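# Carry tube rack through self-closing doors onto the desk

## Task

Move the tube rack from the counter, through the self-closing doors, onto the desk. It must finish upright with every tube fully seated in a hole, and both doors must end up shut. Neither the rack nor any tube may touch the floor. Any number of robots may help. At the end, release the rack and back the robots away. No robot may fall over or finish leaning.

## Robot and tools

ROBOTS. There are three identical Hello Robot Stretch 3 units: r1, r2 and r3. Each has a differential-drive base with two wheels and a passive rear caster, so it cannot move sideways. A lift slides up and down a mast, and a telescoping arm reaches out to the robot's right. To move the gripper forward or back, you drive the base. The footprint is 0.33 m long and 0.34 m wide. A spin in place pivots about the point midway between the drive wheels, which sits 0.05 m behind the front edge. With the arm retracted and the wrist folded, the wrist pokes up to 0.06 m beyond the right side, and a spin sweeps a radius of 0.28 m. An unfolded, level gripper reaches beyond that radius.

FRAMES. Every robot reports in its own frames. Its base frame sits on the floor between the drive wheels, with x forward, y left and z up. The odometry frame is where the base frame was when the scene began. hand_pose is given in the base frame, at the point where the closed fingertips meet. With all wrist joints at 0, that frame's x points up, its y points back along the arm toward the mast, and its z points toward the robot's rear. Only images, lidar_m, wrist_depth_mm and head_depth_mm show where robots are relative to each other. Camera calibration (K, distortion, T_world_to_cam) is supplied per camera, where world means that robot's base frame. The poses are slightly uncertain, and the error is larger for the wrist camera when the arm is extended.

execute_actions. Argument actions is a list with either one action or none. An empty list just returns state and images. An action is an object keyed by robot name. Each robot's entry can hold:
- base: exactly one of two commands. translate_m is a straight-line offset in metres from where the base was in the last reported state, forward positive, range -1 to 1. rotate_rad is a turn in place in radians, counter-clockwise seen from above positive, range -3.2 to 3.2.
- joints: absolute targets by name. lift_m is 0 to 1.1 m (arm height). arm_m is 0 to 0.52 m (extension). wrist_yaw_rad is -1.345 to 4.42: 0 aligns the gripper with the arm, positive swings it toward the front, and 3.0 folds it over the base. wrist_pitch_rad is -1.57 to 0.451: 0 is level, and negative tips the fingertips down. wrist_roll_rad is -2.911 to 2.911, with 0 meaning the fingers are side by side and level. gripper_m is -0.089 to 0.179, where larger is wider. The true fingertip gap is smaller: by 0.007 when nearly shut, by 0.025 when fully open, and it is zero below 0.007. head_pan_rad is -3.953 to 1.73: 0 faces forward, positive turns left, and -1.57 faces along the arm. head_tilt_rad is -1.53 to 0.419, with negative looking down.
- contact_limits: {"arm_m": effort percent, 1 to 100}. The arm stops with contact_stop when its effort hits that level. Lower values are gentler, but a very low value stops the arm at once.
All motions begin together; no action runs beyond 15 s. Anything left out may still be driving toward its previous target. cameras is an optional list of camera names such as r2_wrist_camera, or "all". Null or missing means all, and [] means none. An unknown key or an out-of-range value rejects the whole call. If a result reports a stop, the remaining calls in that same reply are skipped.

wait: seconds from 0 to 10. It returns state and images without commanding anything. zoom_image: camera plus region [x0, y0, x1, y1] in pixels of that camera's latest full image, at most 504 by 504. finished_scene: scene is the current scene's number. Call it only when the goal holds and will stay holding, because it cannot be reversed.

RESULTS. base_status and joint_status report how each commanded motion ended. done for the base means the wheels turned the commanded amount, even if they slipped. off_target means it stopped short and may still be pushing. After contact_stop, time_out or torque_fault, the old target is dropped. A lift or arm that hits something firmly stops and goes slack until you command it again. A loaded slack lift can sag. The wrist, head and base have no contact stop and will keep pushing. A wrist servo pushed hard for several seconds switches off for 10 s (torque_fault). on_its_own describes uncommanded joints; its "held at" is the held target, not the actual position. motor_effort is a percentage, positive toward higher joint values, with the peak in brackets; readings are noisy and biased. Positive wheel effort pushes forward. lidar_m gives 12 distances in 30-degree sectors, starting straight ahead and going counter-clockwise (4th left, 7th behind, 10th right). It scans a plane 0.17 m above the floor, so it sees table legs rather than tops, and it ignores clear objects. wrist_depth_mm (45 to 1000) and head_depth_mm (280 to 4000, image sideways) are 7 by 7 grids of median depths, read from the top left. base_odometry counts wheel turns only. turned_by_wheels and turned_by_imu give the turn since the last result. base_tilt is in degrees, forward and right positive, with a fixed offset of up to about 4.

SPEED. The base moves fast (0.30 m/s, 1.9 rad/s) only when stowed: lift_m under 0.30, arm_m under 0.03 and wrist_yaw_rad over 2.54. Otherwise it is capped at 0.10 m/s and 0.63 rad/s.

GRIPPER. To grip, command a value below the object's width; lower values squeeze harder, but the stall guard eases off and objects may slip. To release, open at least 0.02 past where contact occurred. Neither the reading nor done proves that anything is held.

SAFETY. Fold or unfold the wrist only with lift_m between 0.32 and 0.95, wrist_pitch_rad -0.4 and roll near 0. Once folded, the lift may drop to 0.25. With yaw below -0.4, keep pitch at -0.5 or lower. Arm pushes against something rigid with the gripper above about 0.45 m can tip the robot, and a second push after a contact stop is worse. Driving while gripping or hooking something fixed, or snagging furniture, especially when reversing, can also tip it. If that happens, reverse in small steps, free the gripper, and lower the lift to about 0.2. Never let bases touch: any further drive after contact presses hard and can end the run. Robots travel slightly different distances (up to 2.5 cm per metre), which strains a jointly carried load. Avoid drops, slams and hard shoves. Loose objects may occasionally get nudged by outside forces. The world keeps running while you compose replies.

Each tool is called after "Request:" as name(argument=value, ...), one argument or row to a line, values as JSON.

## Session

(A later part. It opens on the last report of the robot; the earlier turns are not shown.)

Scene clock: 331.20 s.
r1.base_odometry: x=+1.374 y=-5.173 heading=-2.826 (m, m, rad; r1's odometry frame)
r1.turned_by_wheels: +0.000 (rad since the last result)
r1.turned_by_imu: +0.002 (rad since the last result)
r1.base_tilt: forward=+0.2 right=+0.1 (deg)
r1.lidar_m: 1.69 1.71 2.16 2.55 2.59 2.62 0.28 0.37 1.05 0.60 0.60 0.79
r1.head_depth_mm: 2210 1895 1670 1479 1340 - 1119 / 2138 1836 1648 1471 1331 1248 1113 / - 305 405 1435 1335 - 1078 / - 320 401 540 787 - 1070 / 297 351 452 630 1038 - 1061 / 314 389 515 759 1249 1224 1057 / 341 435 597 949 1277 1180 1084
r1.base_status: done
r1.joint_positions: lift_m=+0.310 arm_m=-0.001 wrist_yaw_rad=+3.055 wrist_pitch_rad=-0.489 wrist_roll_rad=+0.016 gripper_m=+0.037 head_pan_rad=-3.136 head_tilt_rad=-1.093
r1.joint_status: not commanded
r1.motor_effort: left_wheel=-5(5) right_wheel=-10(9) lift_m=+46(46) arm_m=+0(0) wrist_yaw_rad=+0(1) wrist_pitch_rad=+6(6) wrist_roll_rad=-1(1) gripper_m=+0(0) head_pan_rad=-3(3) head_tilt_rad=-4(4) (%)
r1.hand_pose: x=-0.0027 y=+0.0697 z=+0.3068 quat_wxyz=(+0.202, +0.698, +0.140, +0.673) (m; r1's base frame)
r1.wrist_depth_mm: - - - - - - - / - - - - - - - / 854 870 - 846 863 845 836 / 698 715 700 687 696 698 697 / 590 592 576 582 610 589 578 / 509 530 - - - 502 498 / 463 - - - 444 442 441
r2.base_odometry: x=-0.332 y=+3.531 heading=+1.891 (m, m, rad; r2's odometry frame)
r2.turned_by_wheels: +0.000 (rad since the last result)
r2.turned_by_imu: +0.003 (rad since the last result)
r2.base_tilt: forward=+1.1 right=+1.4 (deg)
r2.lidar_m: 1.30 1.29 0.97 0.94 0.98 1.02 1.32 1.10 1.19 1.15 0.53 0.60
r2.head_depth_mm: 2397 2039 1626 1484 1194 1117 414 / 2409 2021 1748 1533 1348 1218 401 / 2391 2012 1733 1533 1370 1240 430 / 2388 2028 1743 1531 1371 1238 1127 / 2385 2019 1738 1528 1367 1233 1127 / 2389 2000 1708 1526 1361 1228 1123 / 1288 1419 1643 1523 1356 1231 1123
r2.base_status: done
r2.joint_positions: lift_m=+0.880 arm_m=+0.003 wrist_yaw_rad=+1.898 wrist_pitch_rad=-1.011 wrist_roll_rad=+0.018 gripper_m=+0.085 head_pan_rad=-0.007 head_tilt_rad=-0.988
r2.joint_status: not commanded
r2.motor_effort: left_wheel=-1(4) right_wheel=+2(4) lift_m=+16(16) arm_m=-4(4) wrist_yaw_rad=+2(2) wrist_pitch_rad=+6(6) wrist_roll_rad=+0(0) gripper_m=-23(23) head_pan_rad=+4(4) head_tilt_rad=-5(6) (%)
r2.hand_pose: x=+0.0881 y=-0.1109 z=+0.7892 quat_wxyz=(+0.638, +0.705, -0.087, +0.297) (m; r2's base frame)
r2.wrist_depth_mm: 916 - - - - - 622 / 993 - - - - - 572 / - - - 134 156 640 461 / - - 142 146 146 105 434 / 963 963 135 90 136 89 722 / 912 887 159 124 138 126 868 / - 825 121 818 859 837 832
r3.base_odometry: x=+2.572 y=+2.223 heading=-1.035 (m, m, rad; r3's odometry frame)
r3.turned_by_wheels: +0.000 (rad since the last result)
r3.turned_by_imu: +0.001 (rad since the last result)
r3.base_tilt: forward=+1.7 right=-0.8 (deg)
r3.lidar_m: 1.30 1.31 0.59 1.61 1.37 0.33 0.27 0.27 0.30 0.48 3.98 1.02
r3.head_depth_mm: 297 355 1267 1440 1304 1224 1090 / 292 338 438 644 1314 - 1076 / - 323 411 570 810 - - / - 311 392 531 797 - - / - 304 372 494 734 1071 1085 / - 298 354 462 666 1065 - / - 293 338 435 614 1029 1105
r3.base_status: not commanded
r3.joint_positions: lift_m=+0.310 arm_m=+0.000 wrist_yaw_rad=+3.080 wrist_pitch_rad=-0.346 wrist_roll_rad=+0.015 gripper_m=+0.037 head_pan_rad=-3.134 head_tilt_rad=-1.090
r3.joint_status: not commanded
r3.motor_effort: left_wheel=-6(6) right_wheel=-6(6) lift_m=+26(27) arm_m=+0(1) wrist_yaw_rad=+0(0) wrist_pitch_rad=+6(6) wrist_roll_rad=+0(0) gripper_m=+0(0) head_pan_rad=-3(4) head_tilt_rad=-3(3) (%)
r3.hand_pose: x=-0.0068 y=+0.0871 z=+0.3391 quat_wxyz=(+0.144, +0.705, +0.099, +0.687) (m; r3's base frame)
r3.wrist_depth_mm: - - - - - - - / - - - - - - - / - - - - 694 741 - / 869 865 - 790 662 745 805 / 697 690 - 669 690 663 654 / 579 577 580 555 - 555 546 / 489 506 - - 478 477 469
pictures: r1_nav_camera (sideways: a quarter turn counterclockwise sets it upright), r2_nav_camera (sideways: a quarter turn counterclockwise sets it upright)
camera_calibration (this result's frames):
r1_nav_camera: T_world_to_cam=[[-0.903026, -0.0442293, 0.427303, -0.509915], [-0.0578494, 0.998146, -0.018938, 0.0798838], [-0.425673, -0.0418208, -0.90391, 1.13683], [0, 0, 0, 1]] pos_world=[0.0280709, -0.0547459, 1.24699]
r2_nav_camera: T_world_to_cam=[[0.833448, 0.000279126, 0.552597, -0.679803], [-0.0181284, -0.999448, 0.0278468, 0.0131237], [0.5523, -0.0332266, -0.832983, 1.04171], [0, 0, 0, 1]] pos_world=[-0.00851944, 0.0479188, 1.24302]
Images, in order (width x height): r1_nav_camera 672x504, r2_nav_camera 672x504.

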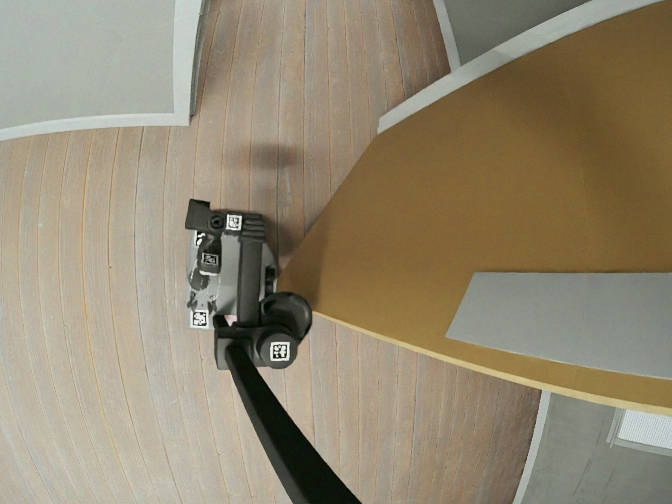

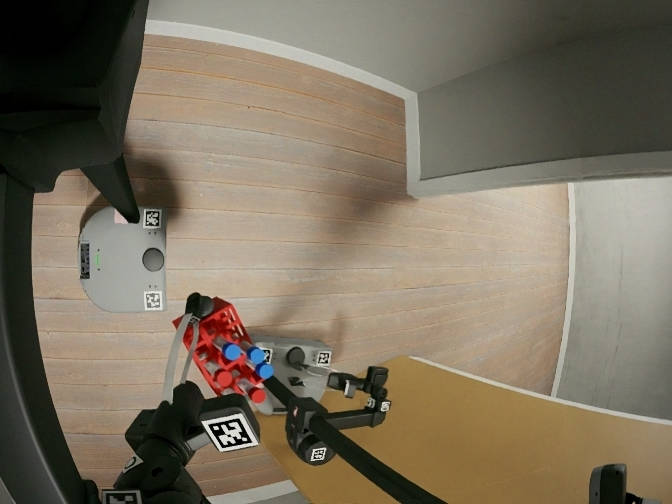

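Request:
execute_actions(
  actions=[
    {"r2":{"base":{"translate_m":1}},"r1":{"base":{"translate_m":0.6}}},
  ],
  cameras=["r2_nav_camera","r1_nav_camera"],
)

Request:
execute_actions(
  actions=[
    {"r2":{"base":{"translate_m":0.9},"joints":{"head_pan_rad":0.9,"head_tilt_rad":-0.7}}},
  ],
  cameras=["r2_nav_camera","r1_nav_camera"],
)

Scene clock: 348.33 s.
r1.base_odometry: x=+0.803 y=-5.359 heading=-2.826 (m, m, rad; r1's odometry frame)
r1.turned_by_wheels: +0.000 (rad since the last result)
r1.turned_by_imu: +0.003 (rad since the last result)
r1.base_tilt: forward=+0.2 right=+0.1 (deg)
r1.lidar_m: 1.09 1.11 1.40 2.60 2.65 3.28 3.05 0.87 0.59 0.55 0.56 0.72
r1.head_depth_mm: 2215 1902 1665 1489 1336 - 1112 / 2185 1856 1648 1458 1329 1244 1107 / 2153 1856 1631 1467 1329 - 1080 / 2128 1836 1629 1450 1327 - 1063 / 2102 1824 1597 1434 1300 - 1061 / 2075 1798 1590 1427 1292 1223 1059 / 2017 1782 1575 1410 1275 1176 1081
r1.base_status: done
r1.joint_positions: lift_m=+0.310 arm_m=-0.001 wrist_yaw_rad=+3.055 wrist_pitch_rad=-0.489 wrist_roll_rad=+0.016 gripper_m=+0.037 head_pan_rad=-3.136 head_tilt_rad=-1.093
r1.joint_status: not commanded
r1.motor_effort: left_wheel=+0(2) right_wheel=+0(7) lift_m=+46(46) arm_m=+0(0) wrist_yaw_rad=+0(1) wrist_pitch_rad=+6(6) wrist_roll_rad=+0(1) gripper_m=-1(1) head_pan_rad=-3(2) head_tilt_rad=-4(3) (%)
r1.hand_pose: x=-0.0027 y=+0.0697 z=+0.3068 quat_wxyz=(+0.202, +0.698, +0.140, +0.673) (m; r1's base frame)
r1.wrist_depth_mm: - - - - - - - / - - - - - - - / 857 863 - 854 847 867 862 / 712 706 718 698 694 686 700 / 578 579 573 585 605 587 584 / 505 527 - - - 508 500 / 457 - - - 439 444 438
r2.base_odometry: x=-0.647 y=+4.480 heading=+1.891 (m, m, rad; r2's odometry frame)
r2.turned_by_wheels: +0.000 (rad since the last result)
r2.turned_by_imu: +0.004 (rad since the last result)
r2.base_tilt: forward=+1.1 right=+1.3 (deg)
r2.lidar_m: 3.48 0.45 0.41 0.92 0.96 1.33 2.00 0.58 0.62 0.57 0.58 3.18
r2.head_depth_mm: 2440 2035 1744 1540 1373 1241 413 / 2418 2013 1742 1531 1368 1238 403 / 2400 2016 1740 1529 1375 1234 430 / 2405 2006 1752 1536 1373 1233 1125 / 2383 2011 1745 1523 1365 1232 1124 / 2379 2000 1733 1528 1363 1234 1122 / 2364 2007 1727 1521 1353 1201 1119
r2.base_status: done
r2.joint_positions: lift_m=+0.880 arm_m=+0.003 wrist_yaw_rad=+1.898 wrist_pitch_rad=-1.011 wrist_roll_rad=+0.018 gripper_m=+0.085 head_pan_rad=-0.007 head_tilt_rad=-0.988
r2.joint_status: not commanded
r2.motor_effort: left_wheel=+0(3) right_wheel=+2(5) lift_m=+16(15) arm_m=-4(3) wrist_yaw_rad=+2(2) wrist_pitch_rad=+6(6) wrist_roll_rad=+0(0) gripper_m=-24(23) head_pan_rad=+4(4) head_tilt_rad=-6(5) (%)
r2.hand_pose: x=+0.0881 y=-0.1109 z=+0.7892 quat_wxyz=(+0.638, +0.705, -0.087, +0.297) (m; r2's base frame)
r2.wrist_depth_mm: 420 522 - - - - - / 610 564 - - - - - / 953 713 794 134 156 - - / - - 142 147 146 104 - / 939 971 136 91 135 89 953 / 920 881 159 124 138 126 541 / - 832 121 822 843 749 546
r3.base_odometry: x=+2.572 y=+2.223 heading=-1.035 (m, m, rad; r3's odometry frame)
r3.turned_by_wheels: +0.000 (rad since the last result)
r3.turned_by_imu: +0.002 (rad since the last result)
r3.base_tilt: forward=+1.7 right=-0.8 (deg)
r3.lidar_m: 1.31 1.31 1.59 1.56 1.38 0.33 0.27 0.27 0.30 0.48 3.98 0.59
r3.head_depth_mm: 298 356 1271 1433 1302 1211 1087 / 292 337 438 642 1303 - 1075 / - 323 412 570 809 - - / - 311 392 528 798 - - / - 304 372 495 735 1068 1082 / - 298 355 463 669 1066 - / - 292 338 434 612 1029 1116
r3.base_status: not commanded
r3.joint_positions: lift_m=+0.310 arm_m=+0.000 wrist_yaw_rad=+3.080 wrist_pitch_rad=-0.346 wrist_roll_rad=+0.015 gripper_m=+0.037 head_pan_rad=-3.134 head_tilt_rad=-1.090
r3.joint_status: not commanded
r3.motor_effort: left_wheel=-6(6) right_wheel=-7(7) lift_m=+26(27) arm_m=+0(0) wrist_yaw_rad=+0(1) wrist_pitch_rad=+6(5) wrist_roll_rad=+0(0) gripper_m=+0(0) head_pan_rad=-4(4) head_tilt_rad=-4(4) (%)
r3.hand_pose: x=-0.0068 y=+0.0871 z=+0.3391 quat_wxyz=(+0.144, +0.705, +0.099, +0.687) (m; r3's base frame)
r3.wrist_depth_mm: - - - - - - - / - - - - - - - / - - - - - - - / 889 858 - 826 818 811 803 / 689 687 - 668 681 663 652 / 580 581 567 564 - 557 552 / 493 507 - - 477 470 476
pictures: r1_nav_camera (sideways: a quarter turn counterclockwise sets it upright), r2_nav_camera (sideways: a quarter turn counterclockwise sets it upright)
camera_calibration (this result's frames):
r1_nav_camera: T_world_to_cam=[[-0.903026, -0.044229, 0.427303, -0.509915], [-0.0578492, 0.998146, -0.018938, 0.0798838], [-0.425673, -0.0418207, -0.90391, 1.13683], [0, 0, 0, 1]] pos_world=[0.0280709, -0.0547459, 1.24699]
r2_nav_camera: T_world_to_cam=[[0.833455, 0.000278747, 0.552587, -0.67979], [-0.0181285, -0.999448, 0.027847, 0.0131235], [0.552289, -0.0332268, -0.83299, 1.04172], [0, 0, 0, 1]] pos_world=[-0.00852015, 0.0479189, 1.24302]
Images, in order (width x height): r1_nav_camera 672x504, r2_nav_camera 672x504.

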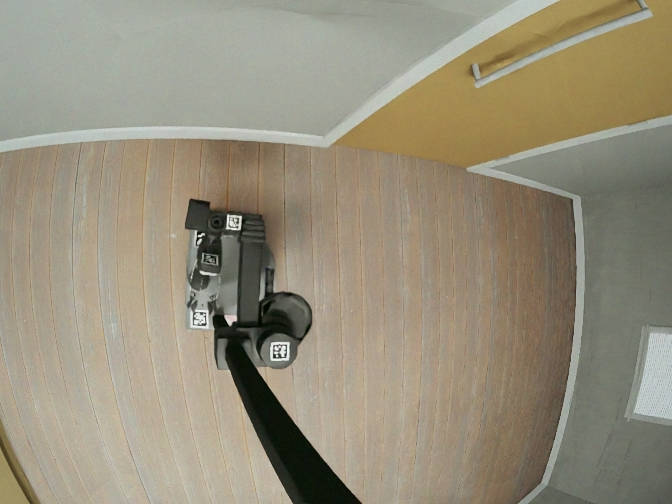

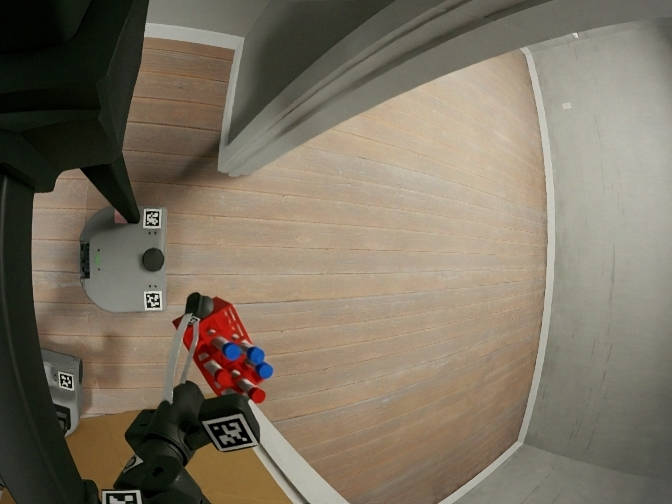

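Scene clock: 358.70 s.
r1.base_odometry: x=+0.803 y=-5.359 heading=-2.826 (m, m, rad; r1's odometry frame)
r1.turned_by_wheels: +0.000 (rad since the last result)
r1.turned_by_imu: +0.003 (rad since the last result)
r1.base_tilt: forward=+0.2 right=+0.1 (deg)
r1.lidar_m: 1.09 1.11 1.40 2.60 2.64 3.28 3.07 0.87 0.59 0.55 0.56 0.72
r1.head_depth_mm: 2199 1902 1666 1481 1338 - 1111 / 2181 1876 1656 1465 1326 1245 1107 / 2162 1851 1641 1473 1339 - 1083 / 2127 1844 1618 1453 1334 - 1068 / 2081 1818 1602 1429 1306 - 1057 / 2062 1798 1598 1424 1295 1230 1062 / 2032 1791 1578 1422 1275 1182 1080
r1.base_status: not commanded
r1.joint_positions: lift_m=+0.310 arm_m=-0.001 wrist_yaw_rad=+3.055 wrist_pitch_rad=-0.489 wrist_roll_rad=+0.016 gripper_m=+0.037 head_pan_rad=-3.136 head_tilt_rad=-1.093
r1.joint_status: not commanded
r1.motor_effort: left_wheel=+0(0) right_wheel=+0(0) lift_m=+47(46) arm_m=+0(0) wrist_yaw_rad=+0(0) wrist_pitch_rad=+6(6) wrist_roll_rad=-1(0) gripper_m=+0(0) head_pan_rad=-3(3) head_tilt_rad=-4(3) (%)
r1.hand_pose: x=-0.0027 y=+0.0697 z=+0.3068 quat_wxyz=(+0.202, +0.698, +0.140, +0.673) (m; r1's base frame)
r1.wrist_depth_mm: - - - - - - - / - - - - - - - / 860 869 - 881 856 857 849 / 691 721 696 690 710 690 689 / 601 584 574 592 612 583 581 / 502 526 - - - 505 504 / 455 - - - 444 440 441
r2.base_odometry: x=-0.930 y=+5.334 heading=+1.891 (m, m, rad; r2's odometry frame)
r2.turned_by_wheels: +0.000 (rad since the last result)
r2.turned_by_imu: +0.004 (rad since the last result)
r2.base_tilt: forward=+1.1 right=+1.3 (deg)
r2.lidar_m: 2.60 2.72 2.44 1.91 0.74 0.61 1.41 0.83 0.80 2.22 2.32 2.68
r2.head_depth_mm: 2753 2962 2550 1991 1643 1400 1216 / 2966 3195 2518 2016 1645 1396 1219 / 3083 3319 2556 1994 1652 1398 1218 / 2854 3158 2533 2004 1649 1398 1217 / 2667 2924 2533 2013 1639 1401 1220 / 2247 2784 2520 1999 1649 1400 1220 / 2330 2547 2518 1997 1638 1406 1213
r2.base_status: done
r2.joint_positions: lift_m=+0.880 arm_m=+0.003 wrist_yaw_rad=+1.898 wrist_pitch_rad=-1.011 wrist_roll_rad=+0.018 gripper_m=+0.085 head_pan_rad=+0.893 head_tilt_rad=-0.705
r2.joint_status: all done
r2.motor_effort: left_wheel=-1(2) right_wheel=+2(6) lift_m=+16(16) arm_m=-3(3) wrist_yaw_rad=+2(2) wrist_pitch_rad=+6(6) wrist_roll_rad=+0(0) gripper_m=-23(23) head_pan_rad=+4(59) head_tilt_rad=+3(23) (%)
r2.hand_pose: x=+0.0881 y=-0.1109 z=+0.7892 quat_wxyz=(+0.638, +0.705, -0.087, +0.297) (m; r2's base frame)
r2.wrist_depth_mm: - - - - - - - / - - - - - - - / - - - 133 157 - - / - - 142 146 146 104 - / 959 959 135 91 135 89 950 / 887 880 158 125 138 126 885 / - 828 121 822 832 837 835
r3.base_odometry: x=+2.572 y=+2.223 heading=-1.035 (m, m, rad; r3's odometry frame)
r3.turned_by_wheels: +0.000 (rad since the last result)
r3.turned_by_imu: +0.002 (rad since the last result)
r3.base_tilt: forward=+1.7 right=-0.8 (deg)
r3.lidar_m: 1.30 1.31 1.59 1.57 1.38 0.33 0.27 0.27 0.30 0.48 1.40 1.02
r3.head_depth_mm: 297 356 1265 1434 1304 1218 1088 / 292 338 439 643 1307 - 1074 / - 323 412 567 809 - - / - 311 391 528 798 - - / - 304 373 494 737 1067 1083 / - 297 354 464 668 1058 - / - 292 338 436 612 1036 1108
r3.base_status: not commanded
r3.joint_positions: lift_m=+0.310 arm_m=+0.000 wrist_yaw_rad=+3.080 wrist_pitch_rad=-0.346 wrist_roll_rad=+0.015 gripper_m=+0.037 head_pan_rad=-3.134 head_tilt_rad=-1.090
r3.joint_status: not commanded
r3.motor_effort: left_wheel=-6(6) right_wheel=-6(6) lift_m=+27(27) arm_m=+0(0) wrist_yaw_rad=+0(0) wrist_pitch_rad=+6(6) wrist_roll_rad=+0(0) gripper_m=+0(0) head_pan_rad=-3(4) head_tilt_rad=-4(3) (%)
r3.hand_pose: x=-0.0068 y=+0.0871 z=+0.3391 quat_wxyz=(+0.144, +0.705, +0.099, +0.687) (m; r3's base frame)
r3.wrist_depth_mm: - - - - - - - / - - - - - - - / - - - - - - - / 875 870 - 848 836 811 814 / 693 685 - 684 688 661 654 / 576 578 568 566 - 550 546 / 492 506 - - 476 474 472
pictures: r1_nav_camera (sideways: a quarter turn counterclockwise sets it upright), r2_nav_camera (sideways: a quarter turn counterclockwise sets it upright)
camera_calibration (this result's frames):
r1_nav_camera: T_world_to_cam=[[-0.903026, -0.0442288, 0.427303, -0.509915], [-0.057849, 0.998146, -0.018938, 0.0798838], [-0.425674, -0.0418206, -0.90391, 1.13682], [0, 0, 0, 1]] pos_world=[0.0280709, -0.0547459, 1.24699]
r2_nav_camera: T_world_to_cam=[[0.400465, 0.506911, 0.763327, -0.951753], [0.766863, -0.641377, 0.0236061, 0.0138467], [0.501547, 0.575914, -0.64558, 0.798319], [0, 0, 0, 1]] pos_world=[-0.029869, 0.0315719, 1.24155]
Images, in order (width x height): r1_nav_camera 672x504, r2_nav_camera 672x504.

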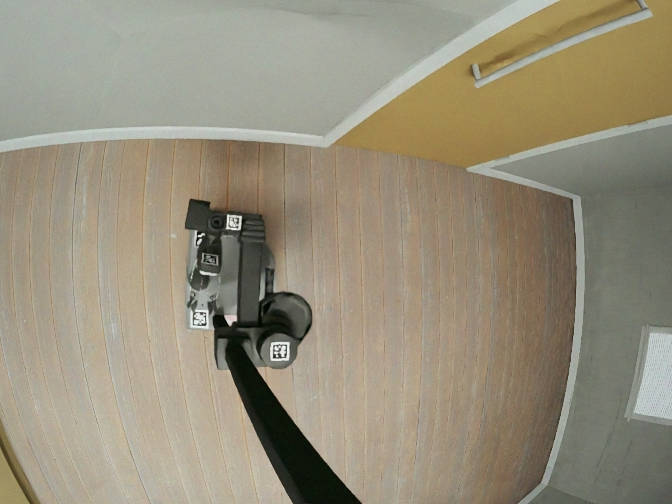

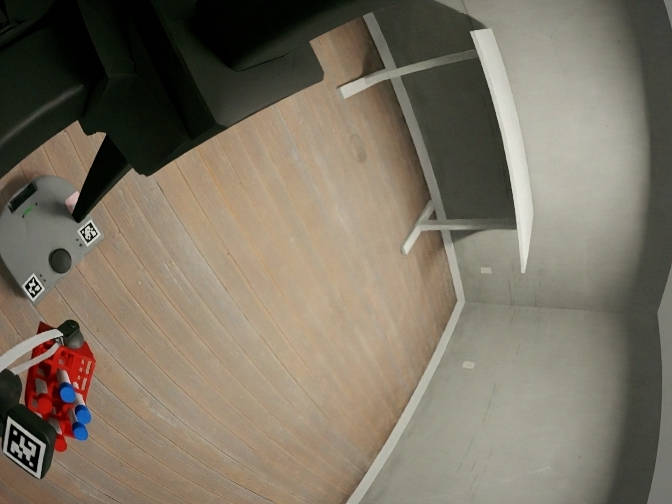

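Request:
execute_actions(
  actions=[
    {"r2":{"base":{"rotate_rad":1.25},"joints":{"head_pan_rad":-1.57,"lift_m":1.02}},"r3":{"base":{"translate_m":0.2}}},
  ],
  cameras=[],
)

Request:
execute_actions(
  actions=[
    {"r2":{"base":{"translate_m":1}},"r3":{"base":{"translate_m":0.9}}},
  ],
  cameras=[],
)

Request:
execute_actions(
  actions=[
    {"r2":{"base":{"translate_m":0.4},"joints":{"wrist_yaw_rad":0.9}}},
  ],
  cameras=["r3_nav_camera"],
)

Request:
execute_actions(
  actions=[
    {"r2":{"base":{"rotate_rad":1.85},"joints":{"wrist_yaw_rad":0.1}}},
  ],
  cameras=["r2_head_camera","r2_wrist_camera"],
)

Scene clock: 371.33 s.
r1.base_odometry: x=+0.803 y=-5.359 heading=-2.826 (m, m, rad; r1's odometry frame)
r1.turned_by_wheels: +0.000 (rad since the last result)
r1.turned_by_imu: +0.001 (rad since the last result)
r1.base_tilt: forward=+0.1 right=+0.2 (deg)
r1.lidar_m: 1.09 1.11 1.40 2.60 2.65 3.28 3.06 0.86 0.59 0.55 0.56 0.72
r1.head_depth_mm: 2205 1901 1669 1483 1335 - 1114 / 2177 1881 1653 1476 1334 1239 1109 / 2139 1873 1637 1463 1337 - 1083 / 2127 1827 1617 1448 1334 - 1068 / 2108 1829 1609 1435 1307 - 1063 / 2086 1793 1601 1433 1288 1214 1055 / 2014 1773 1573 1412 1289 1185 1083
r1.base_status: not commanded
r1.joint_positions: lift_m=+0.310 arm_m=-0.001 wrist_yaw_rad=+3.055 wrist_pitch_rad=-0.489 wrist_roll_rad=+0.016 gripper_m=+0.037 head_pan_rad=-3.136 head_tilt_rad=-1.093
r1.joint_status: not commanded
r1.motor_effort: left_wheel=+0(0) right_wheel=+0(0) lift_m=+46(46) arm_m=+0(1) wrist_yaw_rad=+0(0) wrist_pitch_rad=+6(7) wrist_roll_rad=-1(0) gripper_m=-1(1) head_pan_rad=-3(2) head_tilt_rad=-4(3) (%)
r1.hand_pose: x=-0.0027 y=+0.0697 z=+0.3068 quat_wxyz=(+0.202, +0.698, +0.140, +0.673) (m; r1's base frame)
r1.wrist_depth_mm: - - - - - - - / - - - - - - - / 884 860 - 849 879 849 853 / 702 702 710 693 698 696 692 / 586 582 578 602 593 589 574 / 506 525 - - - 505 496 / 457 - - - 442 439 440
r2.base_odometry: x=-0.930 y=+5.334 heading=+3.141 (m, m, rad; r2's odometry frame)
r2.turned_by_wheels: +1.250 (rad since the last result)
r2.turned_by_imu: +1.264 (rad since the last result)
r2.base_tilt: forward=+1.1 right=+1.3 (deg)
r2.lidar_m: 2.07 1.13 0.61 0.61 1.11 0.80 1.04 2.22 2.53 2.61 2.60 2.44
r2.head_depth_mm: 2624 2978 2724 - - 1341 1203 / 2570 2877 2780 - - - - / 2469 2790 2744 - - - - / 2418 2672 2532 - - - - / 2346 2619 2550 1997 1647 1428 - / 2276 2523 2542 1991 1645 1429 - / 2209 2465 2523 1982 1641 1429 -
r2.base_status: done
r2.joint_positions: lift_m=+1.019 arm_m=+0.003 wrist_yaw_rad=+1.898 wrist_pitch_rad=-1.012 wrist_roll_rad=+0.018 gripper_m=+0.085 head_pan_rad=-1.563 head_tilt_rad=-0.705
r2.joint_status: all done
r2.motor_effort: left_wheel=+0(4) right_wheel=+2(5) lift_m=+34(35) arm_m=-4(3) wrist_yaw_rad=+2(1) wrist_pitch_rad=+7(7) wrist_roll_rad=+0(0) gripper_m=-23(23) head_pan_rad=-5(60) head_tilt_rad=+2(2) (%)
r2.hand_pose: x=+0.0879 y=-0.1109 z=+0.9281 quat_wxyz=(+0.639, +0.705, -0.087, +0.297) (m; r2's base frame)
r2.wrist_depth_mm: 712 - - - - - - / 735 - - - - - - / 733 - - 134 157 - - / - - 142 147 146 105 - / - - 135 90 136 89 - / - - 159 124 138 126 - / - 959 148 954 969 963 957
r3.base_odometry: x=+2.674 y=+2.051 heading=-1.035 (m, m, rad; r3's odometry frame)
r3.turned_by_wheels: +0.000 (rad since the last result)
r3.turned_by_imu: +0.002 (rad since the last result)
r3.base_tilt: forward=+1.7 right=-0.7 (deg)
r3.lidar_m: 1.11 1.11 1.35 1.59 1.61 0.29 0.28 0.28 0.36 3.92 0.90 0.87
r3.head_depth_mm: - 309 386 556 1305 1214 1087 / - 308 383 525 822 - 1079 / - 308 383 521 723 - - / - 306 381 515 798 - - / - 305 378 511 790 1179 1078 / - 303 376 508 781 1207 - / - 305 373 502 774 1202 1109
r3.base_status: done
r3.joint_positions: lift_m=+0.310 arm_m=+0.000 wrist_yaw_rad=+3.080 wrist_pitch_rad=-0.346 wrist_roll_rad=+0.015 gripper_m=+0.037 head_pan_rad=-3.134 head_tilt_rad=-1.090
r3.joint_status: not commanded
r3.motor_effort: left_wheel=-15(14) right_wheel=-5(8) lift_m=+26(26) arm_m=+0(0) wrist_yaw_rad=+1(0) wrist_pitch_rad=+6(5) wrist_roll_rad=+0(0) gripper_m=+0(0) head_pan_rad=-3(3) head_tilt_rad=-5(4) (%)
r3.hand_pose: x=-0.0068 y=+0.0871 z=+0.3391 quat_wxyz=(+0.144, +0.705, +0.099, +0.687) (m; r3's base frame)
r3.wrist_depth_mm: - - - - - - - / - - - - - - - / - - - - - - - / 882 865 - 824 832 798 808 / 706 695 - 665 704 658 653 / 578 575 567 564 - 559 551 / 491 510 - - 478 471 471
pictures: none
No camera images: the call's "cameras" was empty. Leave "cameras" out to get every camera's image.

Scene clock: 382.27 s.
r1.base_odometry: x=+0.803 y=-5.359 heading=-2.826 (m, m, rad; r1's odometry frame)
r1.turned_by_wheels: +0.000 (rad since the last result)
r1.turned_by_imu: +0.003 (rad since the last result)
r1.base_tilt: forward=+0.2 right=+0.1 (deg)
r1.lidar_m: 1.09 1.11 1.40 2.60 2.65 3.29 3.06 0.87 0.59 0.55 0.56 0.72
r1.head_depth_mm: 2237 1897 1653 1478 1335 - 1113 / 2187 1880 1650 1465 1332 1239 1112 / 2172 1845 1632 1455 1336 - 1080 / 2118 1834 1615 1443 1330 - 1065 / 2102 1816 1598 1435 1303 - 1067 / 2072 1808 1590 1428 1293 1228 1061 / 2049 1781 1590 1417 1282 1186 1080
r1.base_status: not commanded
r1.joint_positions: lift_m=+0.310 arm_m=-0.001 wrist_yaw_rad=+3.055 wrist_pitch_rad=-0.489 wrist_roll_rad=+0.016 gripper_m=+0.037 head_pan_rad=-3.136 head_tilt_rad=-1.093
r1.joint_status: not commanded
r1.motor_effort: left_wheel=+0(0) right_wheel=+0(0) lift_m=+46(46) arm_m=-1(0) wrist_yaw_rad=-1(1) wrist_pitch_rad=+6(6) wrist_roll_rad=-1(1) gripper_m=-1(1) head_pan_rad=-2(2) head_tilt_rad=-3(4) (%)
r1.hand_pose: x=-0.0027 y=+0.0697 z=+0.3068 quat_wxyz=(+0.202, +0.698, +0.140, +0.673) (m; r1's base frame)
r1.wrist_depth_mm: - - - - - - - / - - - - - - - / 879 851 - 865 854 839 858 / 708 716 696 702 701 710 694 / 590 592 573 591 601 565 586 / 507 533 - - - 507 509 / 459 - - - 443 440 443
r2.base_odometry: x=-1.930 y=+5.335 heading=+3.141 (m, m, rad; r2's odometry frame)
r2.turned_by_wheels: +0.000 (rad since the last result)
r2.turned_by_imu: +0.005 (rad since the last result)
r2.base_tilt: forward=+1.1 right=+1.3 (deg)
r2.lidar_m: 1.57 1.12 0.96 0.82 0.82 0.94 1.75 3.17 2.72 2.32 2.32 1.50
r2.head_depth_mm: 2344 2668 2717 - - 1341 1208 / 2260 2568 2718 - - - - / 2211 2473 2620 - - - - / 2123 2383 2539 - - - - / 2070 2322 2481 1988 1642 1427 - / 2024 2242 2439 2005 1644 1432 - / 1972 2182 2344 1985 1647 1427 -
r2.base_status: done
r2.joint_positions: lift_m=+1.019 arm_m=+0.003 wrist_yaw_rad=+1.898 wrist_pitch_rad=-1.012 wrist_roll_rad=+0.018 gripper_m=+0.085 head_pan_rad=-1.563 head_tilt_rad=-0.705
r2.joint_status: not commanded
r2.motor_effort: left_wheel=-1(4) right_wheel=+2(6) lift_m=+34(34) arm_m=-3(4) wrist_yaw_rad=+2(2) wrist_pitch_rad=+7(7) wrist_roll_rad=+0(0) gripper_m=-23(23) head_pan_rad=-5(5) head_tilt_rad=+3(2) (%)
r2.hand_pose: x=+0.0879 y=-0.1109 z=+0.9281 quat_wxyz=(+0.639, +0.705, -0.087, +0.297) (m; r2's base frame)
r2.wrist_depth_mm: - - - - - - - / - - - - - - - / - - - 134 156 - - / - - 142 146 147 105 - / - - 135 91 136 89 - / - - 159 124 137 126 - / - 957 147 951 954 940 968
r3.base_odometry: x=+3.133 y=+1.277 heading=-1.035 (m, m, rad; r3's odometry frame)
r3.turned_by_wheels: +0.000 (rad since the last result)
r3.turned_by_imu: +0.006 (rad since the last result)
r3.base_tilt: forward=+1.7 right=-0.8 (deg)
r3.lidar_m: 0.22 0.23 0.28 0.53 1.69 2.06 1.86 0.92 0.60 0.54 0.39 0.25
r3.head_depth_mm: 1958 1818 1595 1444 1298 1209 1082 / 1925 1812 1618 1437 1321 - 1081 / 1928 1801 1617 1451 1338 - - / 1885 1835 1624 1452 1310 - - / 1866 1821 1632 1450 1319 1251 1080 / 1838 1848 1626 1462 1323 1226 - / 1826 1847 1637 1470 1331 1210 1114
r3.base_status: done
r3.joint_positions: lift_m=+0.310 arm_m=+0.000 wrist_yaw_rad=+3.080 wrist_pitch_rad=-0.346 wrist_roll_rad=+0.015 gripper_m=+0.037 head_pan_rad=-3.134 head_tilt_rad=-1.090
r3.joint_status: not commanded
r3.motor_effort: left_wheel=-2(7) right_wheel=+3(9) lift_m=+27(26) arm_m=+0(0) wrist_yaw_rad=+0(0) wrist_pitch_rad=+5(6) wrist_roll_rad=+0(0) gripper_m=+0(0) head_pan_rad=-3(3) head_tilt_rad=-4(3) (%)
r3.hand_pose: x=-0.0068 y=+0.0871 z=+0.3391 quat_wxyz=(+0.144, +0.705, +0.099, +0.687) (m; r3's base frame)
r3.wrist_depth_mm: - - - 934 473 315 236 / - - - - 490 323 242 / - - - 996 524 334 248 / 880 870 - 836 545 347 253 / 706 687 - 666 486 357 259 / 585 574 572 563 - 364 268 / 496 503 - - 476 355 271
pictures: none
No camera images: the call's "cameras" was empty. Leave "cameras" out to get every camera's image.

Scene clock: 387.23 s.
r1.base_odometry: x=+0.803 y=-5.359 heading=-2.826 (m, m, rad; r1's odometry frame)
r1.turned_by_wheels: +0.000 (rad since the last result)
r1.turned_by_imu: +0.001 (rad since the last result)
r1.base_tilt: forward=+0.2 right=+0.1 (deg)
r1.lidar_m: 1.10 1.11 1.40 2.60 2.64 3.29 3.05 0.87 0.59 0.55 0.56 0.72
r1.head_depth_mm: 2189 1897 1661 1480 1335 - 1118 / 2175 1869 1657 1469 1330 1242 1103 / 2158 1862 1643 1451 1322 - 1086 / 2111 1834 1612 1447 1335 - 1066 / 2103 1818 1617 1446 1293 - 1062 / 2075 1790 1588 1429 1286 1212 1063 / 2027 1789 1585 1418 1284 1189 1080
r1.base_status: not commanded
r1.joint_positions: lift_m=+0.310 arm_m=-0.001 wrist_yaw_rad=+3.055 wrist_pitch_rad=-0.489 wrist_roll_rad=+0.016 gripper_m=+0.037 head_pan_rad=-3.136 head_tilt_rad=-1.093
r1.joint_status: not commanded
r1.motor_effort: left_wheel=-1(0) right_wheel=+0(0) lift_m=+46(46) arm_m=+0(0) wrist_yaw_rad=-1(0) wrist_pitch_rad=+6(7) wrist_roll_rad=-1(1) gripper_m=-1(0) head_pan_rad=-2(2) head_tilt_rad=-3(4) (%)
r1.hand_pose: x=-0.0027 y=+0.0697 z=+0.3068 quat_wxyz=(+0.202, +0.698, +0.140, +0.673) (m; r1's base frame)
r1.wrist_depth_mm: - - - - - - - / - - - - - - - / 867 850 - 871 852 860 847 / 711 687 695 700 693 681 694 / 581 589 570 589 608 590 579 / 511 523 - - - 497 496 / 462 - - - 444 444 447
r2.base_odometry: x=-2.330 y=+5.335 heading=+3.141 (m, m, rad; r2's odometry frame)
r2.turned_by_wheels: +0.000 (rad since the last result)
r2.turned_by_imu: +0.002 (rad since the last result)
r2.base_tilt: forward=+1.1 right=+1.3 (deg)
r2.lidar_m: 1.18 0.78 1.09 0.93 0.93 1.06 1.97 3.56 2.59 2.21 2.21 1.15
r2.head_depth_mm: 2227 2492 2660 - - - 1173 / 2159 2432 2641 - - - - / 2098 2345 2559 - - - - / 2039 2272 2440 2003 1677 - 1176 / 1975 2192 2399 2002 - 370 1154 / 1930 2146 2353 1987 - 312 333 / 1871 2083 2284 2003 1733 329 324
r2.base_status: done
r2.joint_positions: lift_m=+1.019 arm_m=+0.003 wrist_yaw_rad=+0.902 wrist_pitch_rad=-1.012 wrist_roll_rad=+0.018 gripper_m=+0.085 head_pan_rad=-1.563 head_tilt_rad=-0.705
r2.joint_status: all done
r2.motor_effort: left_wheel=-1(3) right_wheel=+2(6) lift_m=+34(34) arm_m=-3(4) wrist_yaw_rad=-2(2) wrist_pitch_rad=+7(7) wrist_roll_rad=+0(0) gripper_m=-23(23) head_pan_rad=-4(6) head_tilt_rad=+3(1) (%)
r2.hand_pose: x=+0.0690 y=-0.2195 z=+0.9281 quat_wxyz=(+0.703, +0.578, -0.413, -0.044) (m; r2's base frame)
r2.wrist_depth_mm: 988 - - - - - - / - - - - - - - / - - - 140 154 - - / - - 142 147 147 104 - / - - 136 89 136 89 - / - - 159 124 137 126 - / 972 982 966 970 958 954 933
r3.base_odometry: x=+3.133 y=+1.277 heading=-1.035 (m, m, rad; r3's odometry frame)
r3.turned_by_wheels: +0.000 (rad since the last result)
r3.turned_by_imu: +0.001 (rad since the last result)
r3.base_tilt: forward=+1.8 right=-0.7 (deg)
r3.lidar_m: 0.22 0.22 0.27 0.54 1.69 2.06 1.86 0.94 0.60 0.54 0.39 0.25
r3.head_depth_mm: 1965 1812 1604 1445 1308 1214 1087 / 1951 1820 1610 1450 1315 - 1081 / 1937 1828 1604 1450 1340 - - / 1893 1829 1621 1448 1324 - - / 1882 1838 1613 1448 1320 1243 1082 / 1843 1850 1638 1458 1317 1215 - / 1814 1846 1624 1463 1328 1209 1110
r3.base_status: not commanded
r3.joint_positions: lift_m=+0.310 arm_m=+0.000 wrist_yaw_rad=+3.080 wrist_pitch_rad=-0.346 wrist_roll_rad=+0.015 gripper_m=+0.037 head_pan_rad=-3.134 head_tilt_rad=-1.090
r3.joint_status: not commanded
r3.motor_effort: left_wheel=-2(2) right_wheel=+2(3) lift_m=+26(26) arm_m=+0(0) wrist_yaw_rad=+0(1) wrist_pitch_rad=+5(6) wrist_roll_rad=+0(0) gripper_m=+0(0) head_pan_rad=-3(2) head_tilt_rad=-5(3) (%)
r3.hand_pose: x=-0.0068 y=+0.0871 z=+0.3391 quat_wxyz=(+0.144, +0.705, +0.099, +0.687) (m; r3's base frame)
r3.wrist_depth_mm: - - - 946 471 316 235 / - - - - 490 324 241 / - - - 994 522 334 248 / 880 878 - 844 538 345 253 / 696 692 - 676 494 356 257 / 582 575 566 556 - 367 265 / 500 504 - - 482 358 272
pictures: r3_nav_camera (sideways: a quarter turn counterclockwise sets it upright)
camera_calibration (this result's frames):
r3_nav_camera: T_world_to_cam=[[-0.910532, 0.0364163, 0.411833, -0.48589], [0.0172435, 0.998592, -0.0501762, 0.11786], [-0.41308, -0.0385856, -0.909877, 1.13932], [0, 0, 0, 1]] pos_world=[0.0261779, -0.0560381, 1.24266]
Images, in order (width x height): r3_nav_camera 672x504.

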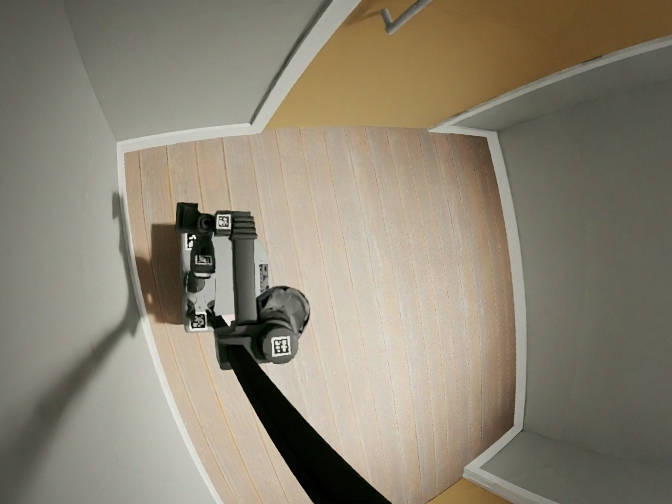

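Scene clock: 391.10 s.
r1.base_odometry: x=+0.803 y=-5.359 heading=-2.826 (m, m, rad; r1's odometry frame)
r1.turned_by_wheels: +0.000 (rad since the last result)
r1.turned_by_imu: +0.001 (rad since the last result)
r1.base_tilt: forward=+0.2 right=+0.1 (deg)
r1.lidar_m: 1.09 1.11 1.40 2.60 2.64 3.28 3.06 0.87 0.59 0.55 0.56 0.72
r1.head_depth_mm: 2205 1894 1667 1488 1339 - 1113 / 2193 1878 1646 1467 1325 1240 1109 / 2142 1850 1631 1452 1336 - 1082 / 2125 1836 1635 1446 1324 - 1065 / 2099 1834 1610 1431 1294 - 1055 / 2083 1806 1593 1424 1291 1220 1058 / 2034 1792 1581 1408 1286 1183 1077
r1.base_status: not commanded
r1.joint_positions: lift_m=+0.310 arm_m=-0.001 wrist_yaw_rad=+3.055 wrist_pitch_rad=-0.489 wrist_roll_rad=+0.016 gripper_m=+0.037 head_pan_rad=-3.136 head_tilt_rad=-1.093
r1.joint_status: not commanded
r1.motor_effort: left_wheel=+0(0) right_wheel=+0(0) lift_m=+46(46) arm_m=+0(0) wrist_yaw_rad=+0(2) wrist_pitch_rad=+6(6) wrist_roll_rad=-1(1) gripper_m=+0(0) head_pan_rad=-2(3) head_tilt_rad=-3(3) (%)
r1.hand_pose: x=-0.0027 y=+0.0697 z=+0.3068 quat_wxyz=(+0.202, +0.698, +0.140, +0.673) (m; r1's base frame)
r1.wrist_depth_mm: - - - - - - - / - - - - - - - / 876 876 - 865 852 846 843 / 713 691 682 693 686 692 698 / 595 586 567 597 593 581 572 / 506 523 - - - 499 500 / 454 - - - 439 435 448
r2.base_odometry: x=-2.330 y=+5.335 heading=-1.293 (m, m, rad; r2's odometry frame)
r2.turned_by_wheels: +1.850 (rad since the last result)
r2.turned_by_imu: +1.871 (rad since the last result)
r2.base_tilt: forward=+1.0 right=+1.4 (deg)
r2.lidar_m: 0.93 0.97 1.33 3.55 3.07 2.29 2.21 1.15 1.22 1.18 0.78 0.96
r2.head_depth_mm: 1024 924 728 - - - - / 1027 923 729 - - - - / 1021 918 726 - - - - / 1022 922 669 551 - - 1156 / 1022 918 669 526 1574 383 1153 / 1019 921 670 527 1533 1420 1216 / 1021 915 669 526 1044 1312 1196
r2.base_status: done
r2.joint_positions: lift_m=+1.019 arm_m=+0.003 wrist_yaw_rad=+0.102 wrist_pitch_rad=-1.012 wrist_roll_rad=+0.018 gripper_m=+0.085 head_pan_rad=-1.563 head_tilt_rad=-0.705
r2.joint_status: all done
r2.motor_effort: left_wheel=-1(5) right_wheel=+3(6) lift_m=+34(34) arm_m=-3(4) wrist_yaw_rad=-2(3) wrist_pitch_rad=+7(7) wrist_roll_rad=+0(0) gripper_m=-23(23) head_pan_rad=-4(4) head_tilt_rad=+3(2) (%)
r2.hand_pose: x=-0.0098 y=-0.2626 z=+0.9281 quat_wxyz=(+0.630, +0.371, -0.605, -0.314) (m; r2's base frame)
r2.wrist_depth_mm: 208 199 195 191 188 184 183 / 968 - - 207 196 - 195 / - - - 134 157 - - / - - 142 147 146 105 - / - - 136 90 136 89 - / - - 159 124 137 126 - / 943 988 957 944 966 945 947
r3.base_odometry: x=+3.133 y=+1.277 heading=-1.035 (m, m, rad; r3's odometry frame)
r3.turned_by_wheels: +0.000 (rad since the last result)
r3.turned_by_imu: +0.001 (rad since the last result)
r3.base_tilt: forward=+1.6 right=-0.7 (deg)
r3.lidar_m: 0.22 0.23 0.27 0.54 1.69 2.05 1.86 0.95 0.60 0.54 0.39 0.25
r3.head_depth_mm: 1977 1812 1598 1445 1307 1220 1090 / 1940 1809 1618 1446 1316 - 1081 / 1910 1828 1609 1448 1340 - - / 1898 1830 1628 1445 1320 - - / 1888 1833 1632 1462 1320 1246 1078 / 1828 1843 1638 1452 1320 1225 - / 1795 1856 1628 1456 1321 1205 1111
r3.base_status: not commanded
r3.joint_positions: lift_m=+0.310 arm_m=+0.000 wrist_yaw_rad=+3.080 wrist_pitch_rad=-0.346 wrist_roll_rad=+0.015 gripper_m=+0.037 head_pan_rad=-3.134 head_tilt_rad=-1.090
r3.joint_status: not commanded
r3.motor_effort: left_wheel=-2(2) right_wheel=+2(2) lift_m=+26(27) arm_m=-1(0) wrist_yaw_rad=+0(1) wrist_pitch_rad=+6(6) wrist_roll_rad=+0(0) gripper_m=+0(0) head_pan_rad=-3(3) head_tilt_rad=-4(3) (%)
r3.hand_pose: x=-0.0068 y=+0.0871 z=+0.3391 quat_wxyz=(+0.144, +0.705, +0.099, +0.687) (m; r3's base frame)
r3.wrist_depth_mm: - - - 970 476 314 237 / - - - - 496 325 242 / - - - 973 519 335 247 / 878 861 - 847 538 348 253 / 697 683 - 671 489 357 259 / 585 575 571 569 - 366 265 / 493 502 - - 477 356 272
pictures: r2_head_camera (sideways: a quarter turn clockwise sets it upright), r2_wrist_camera
camera_calibration (this result's frames):
r2_head_camera: T_world_to_cam=[[0.0212226, 0.633739, -0.773256, 1.02695], [0.999542, -0.0301233, 0.00274509, -0.00969594], [-0.0215533, -0.772961, -0.634088, 0.779276], [0, 0, 0, 1]] pos_world=[0.0046929, -0.0487605, 1.28825]
r2_wrist_camera: T_world_to_cam=[[-0.993886, -0.105843, -0.0314285, -0.00390498], [-0.0875764, 0.929075, -0.359375, 0.602903], [0.0672366, -0.354426, -0.932664, 0.934236], [0, 0, 0, 1]] pos_world=[-0.0138959, -0.229438, 1.08787]
Images, in order (width x height): r2_head_camera 896x504, r2_wrist_camera 644x364.

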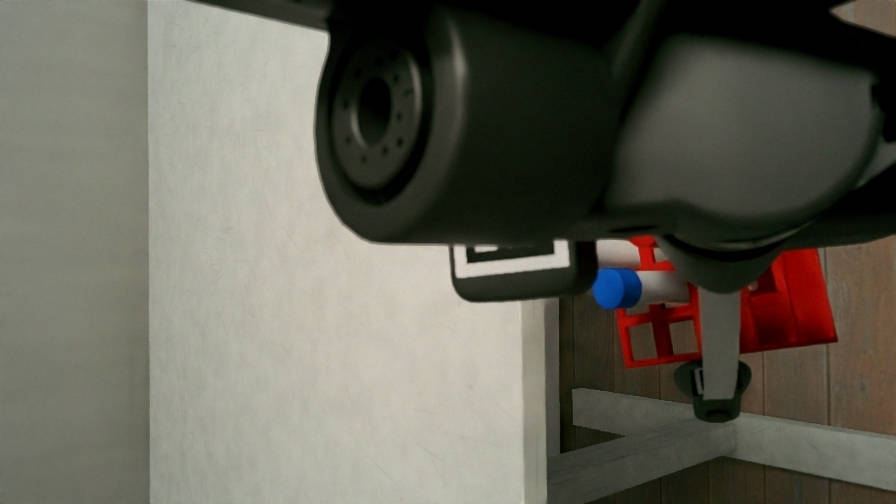

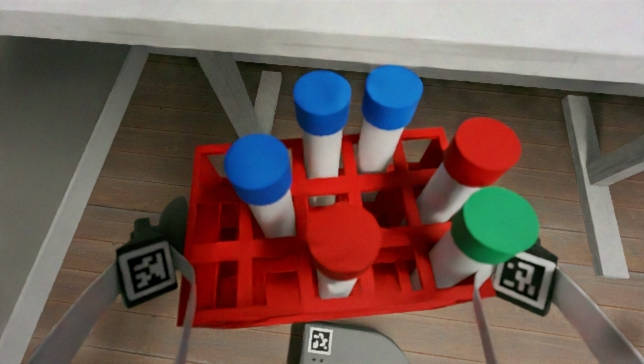

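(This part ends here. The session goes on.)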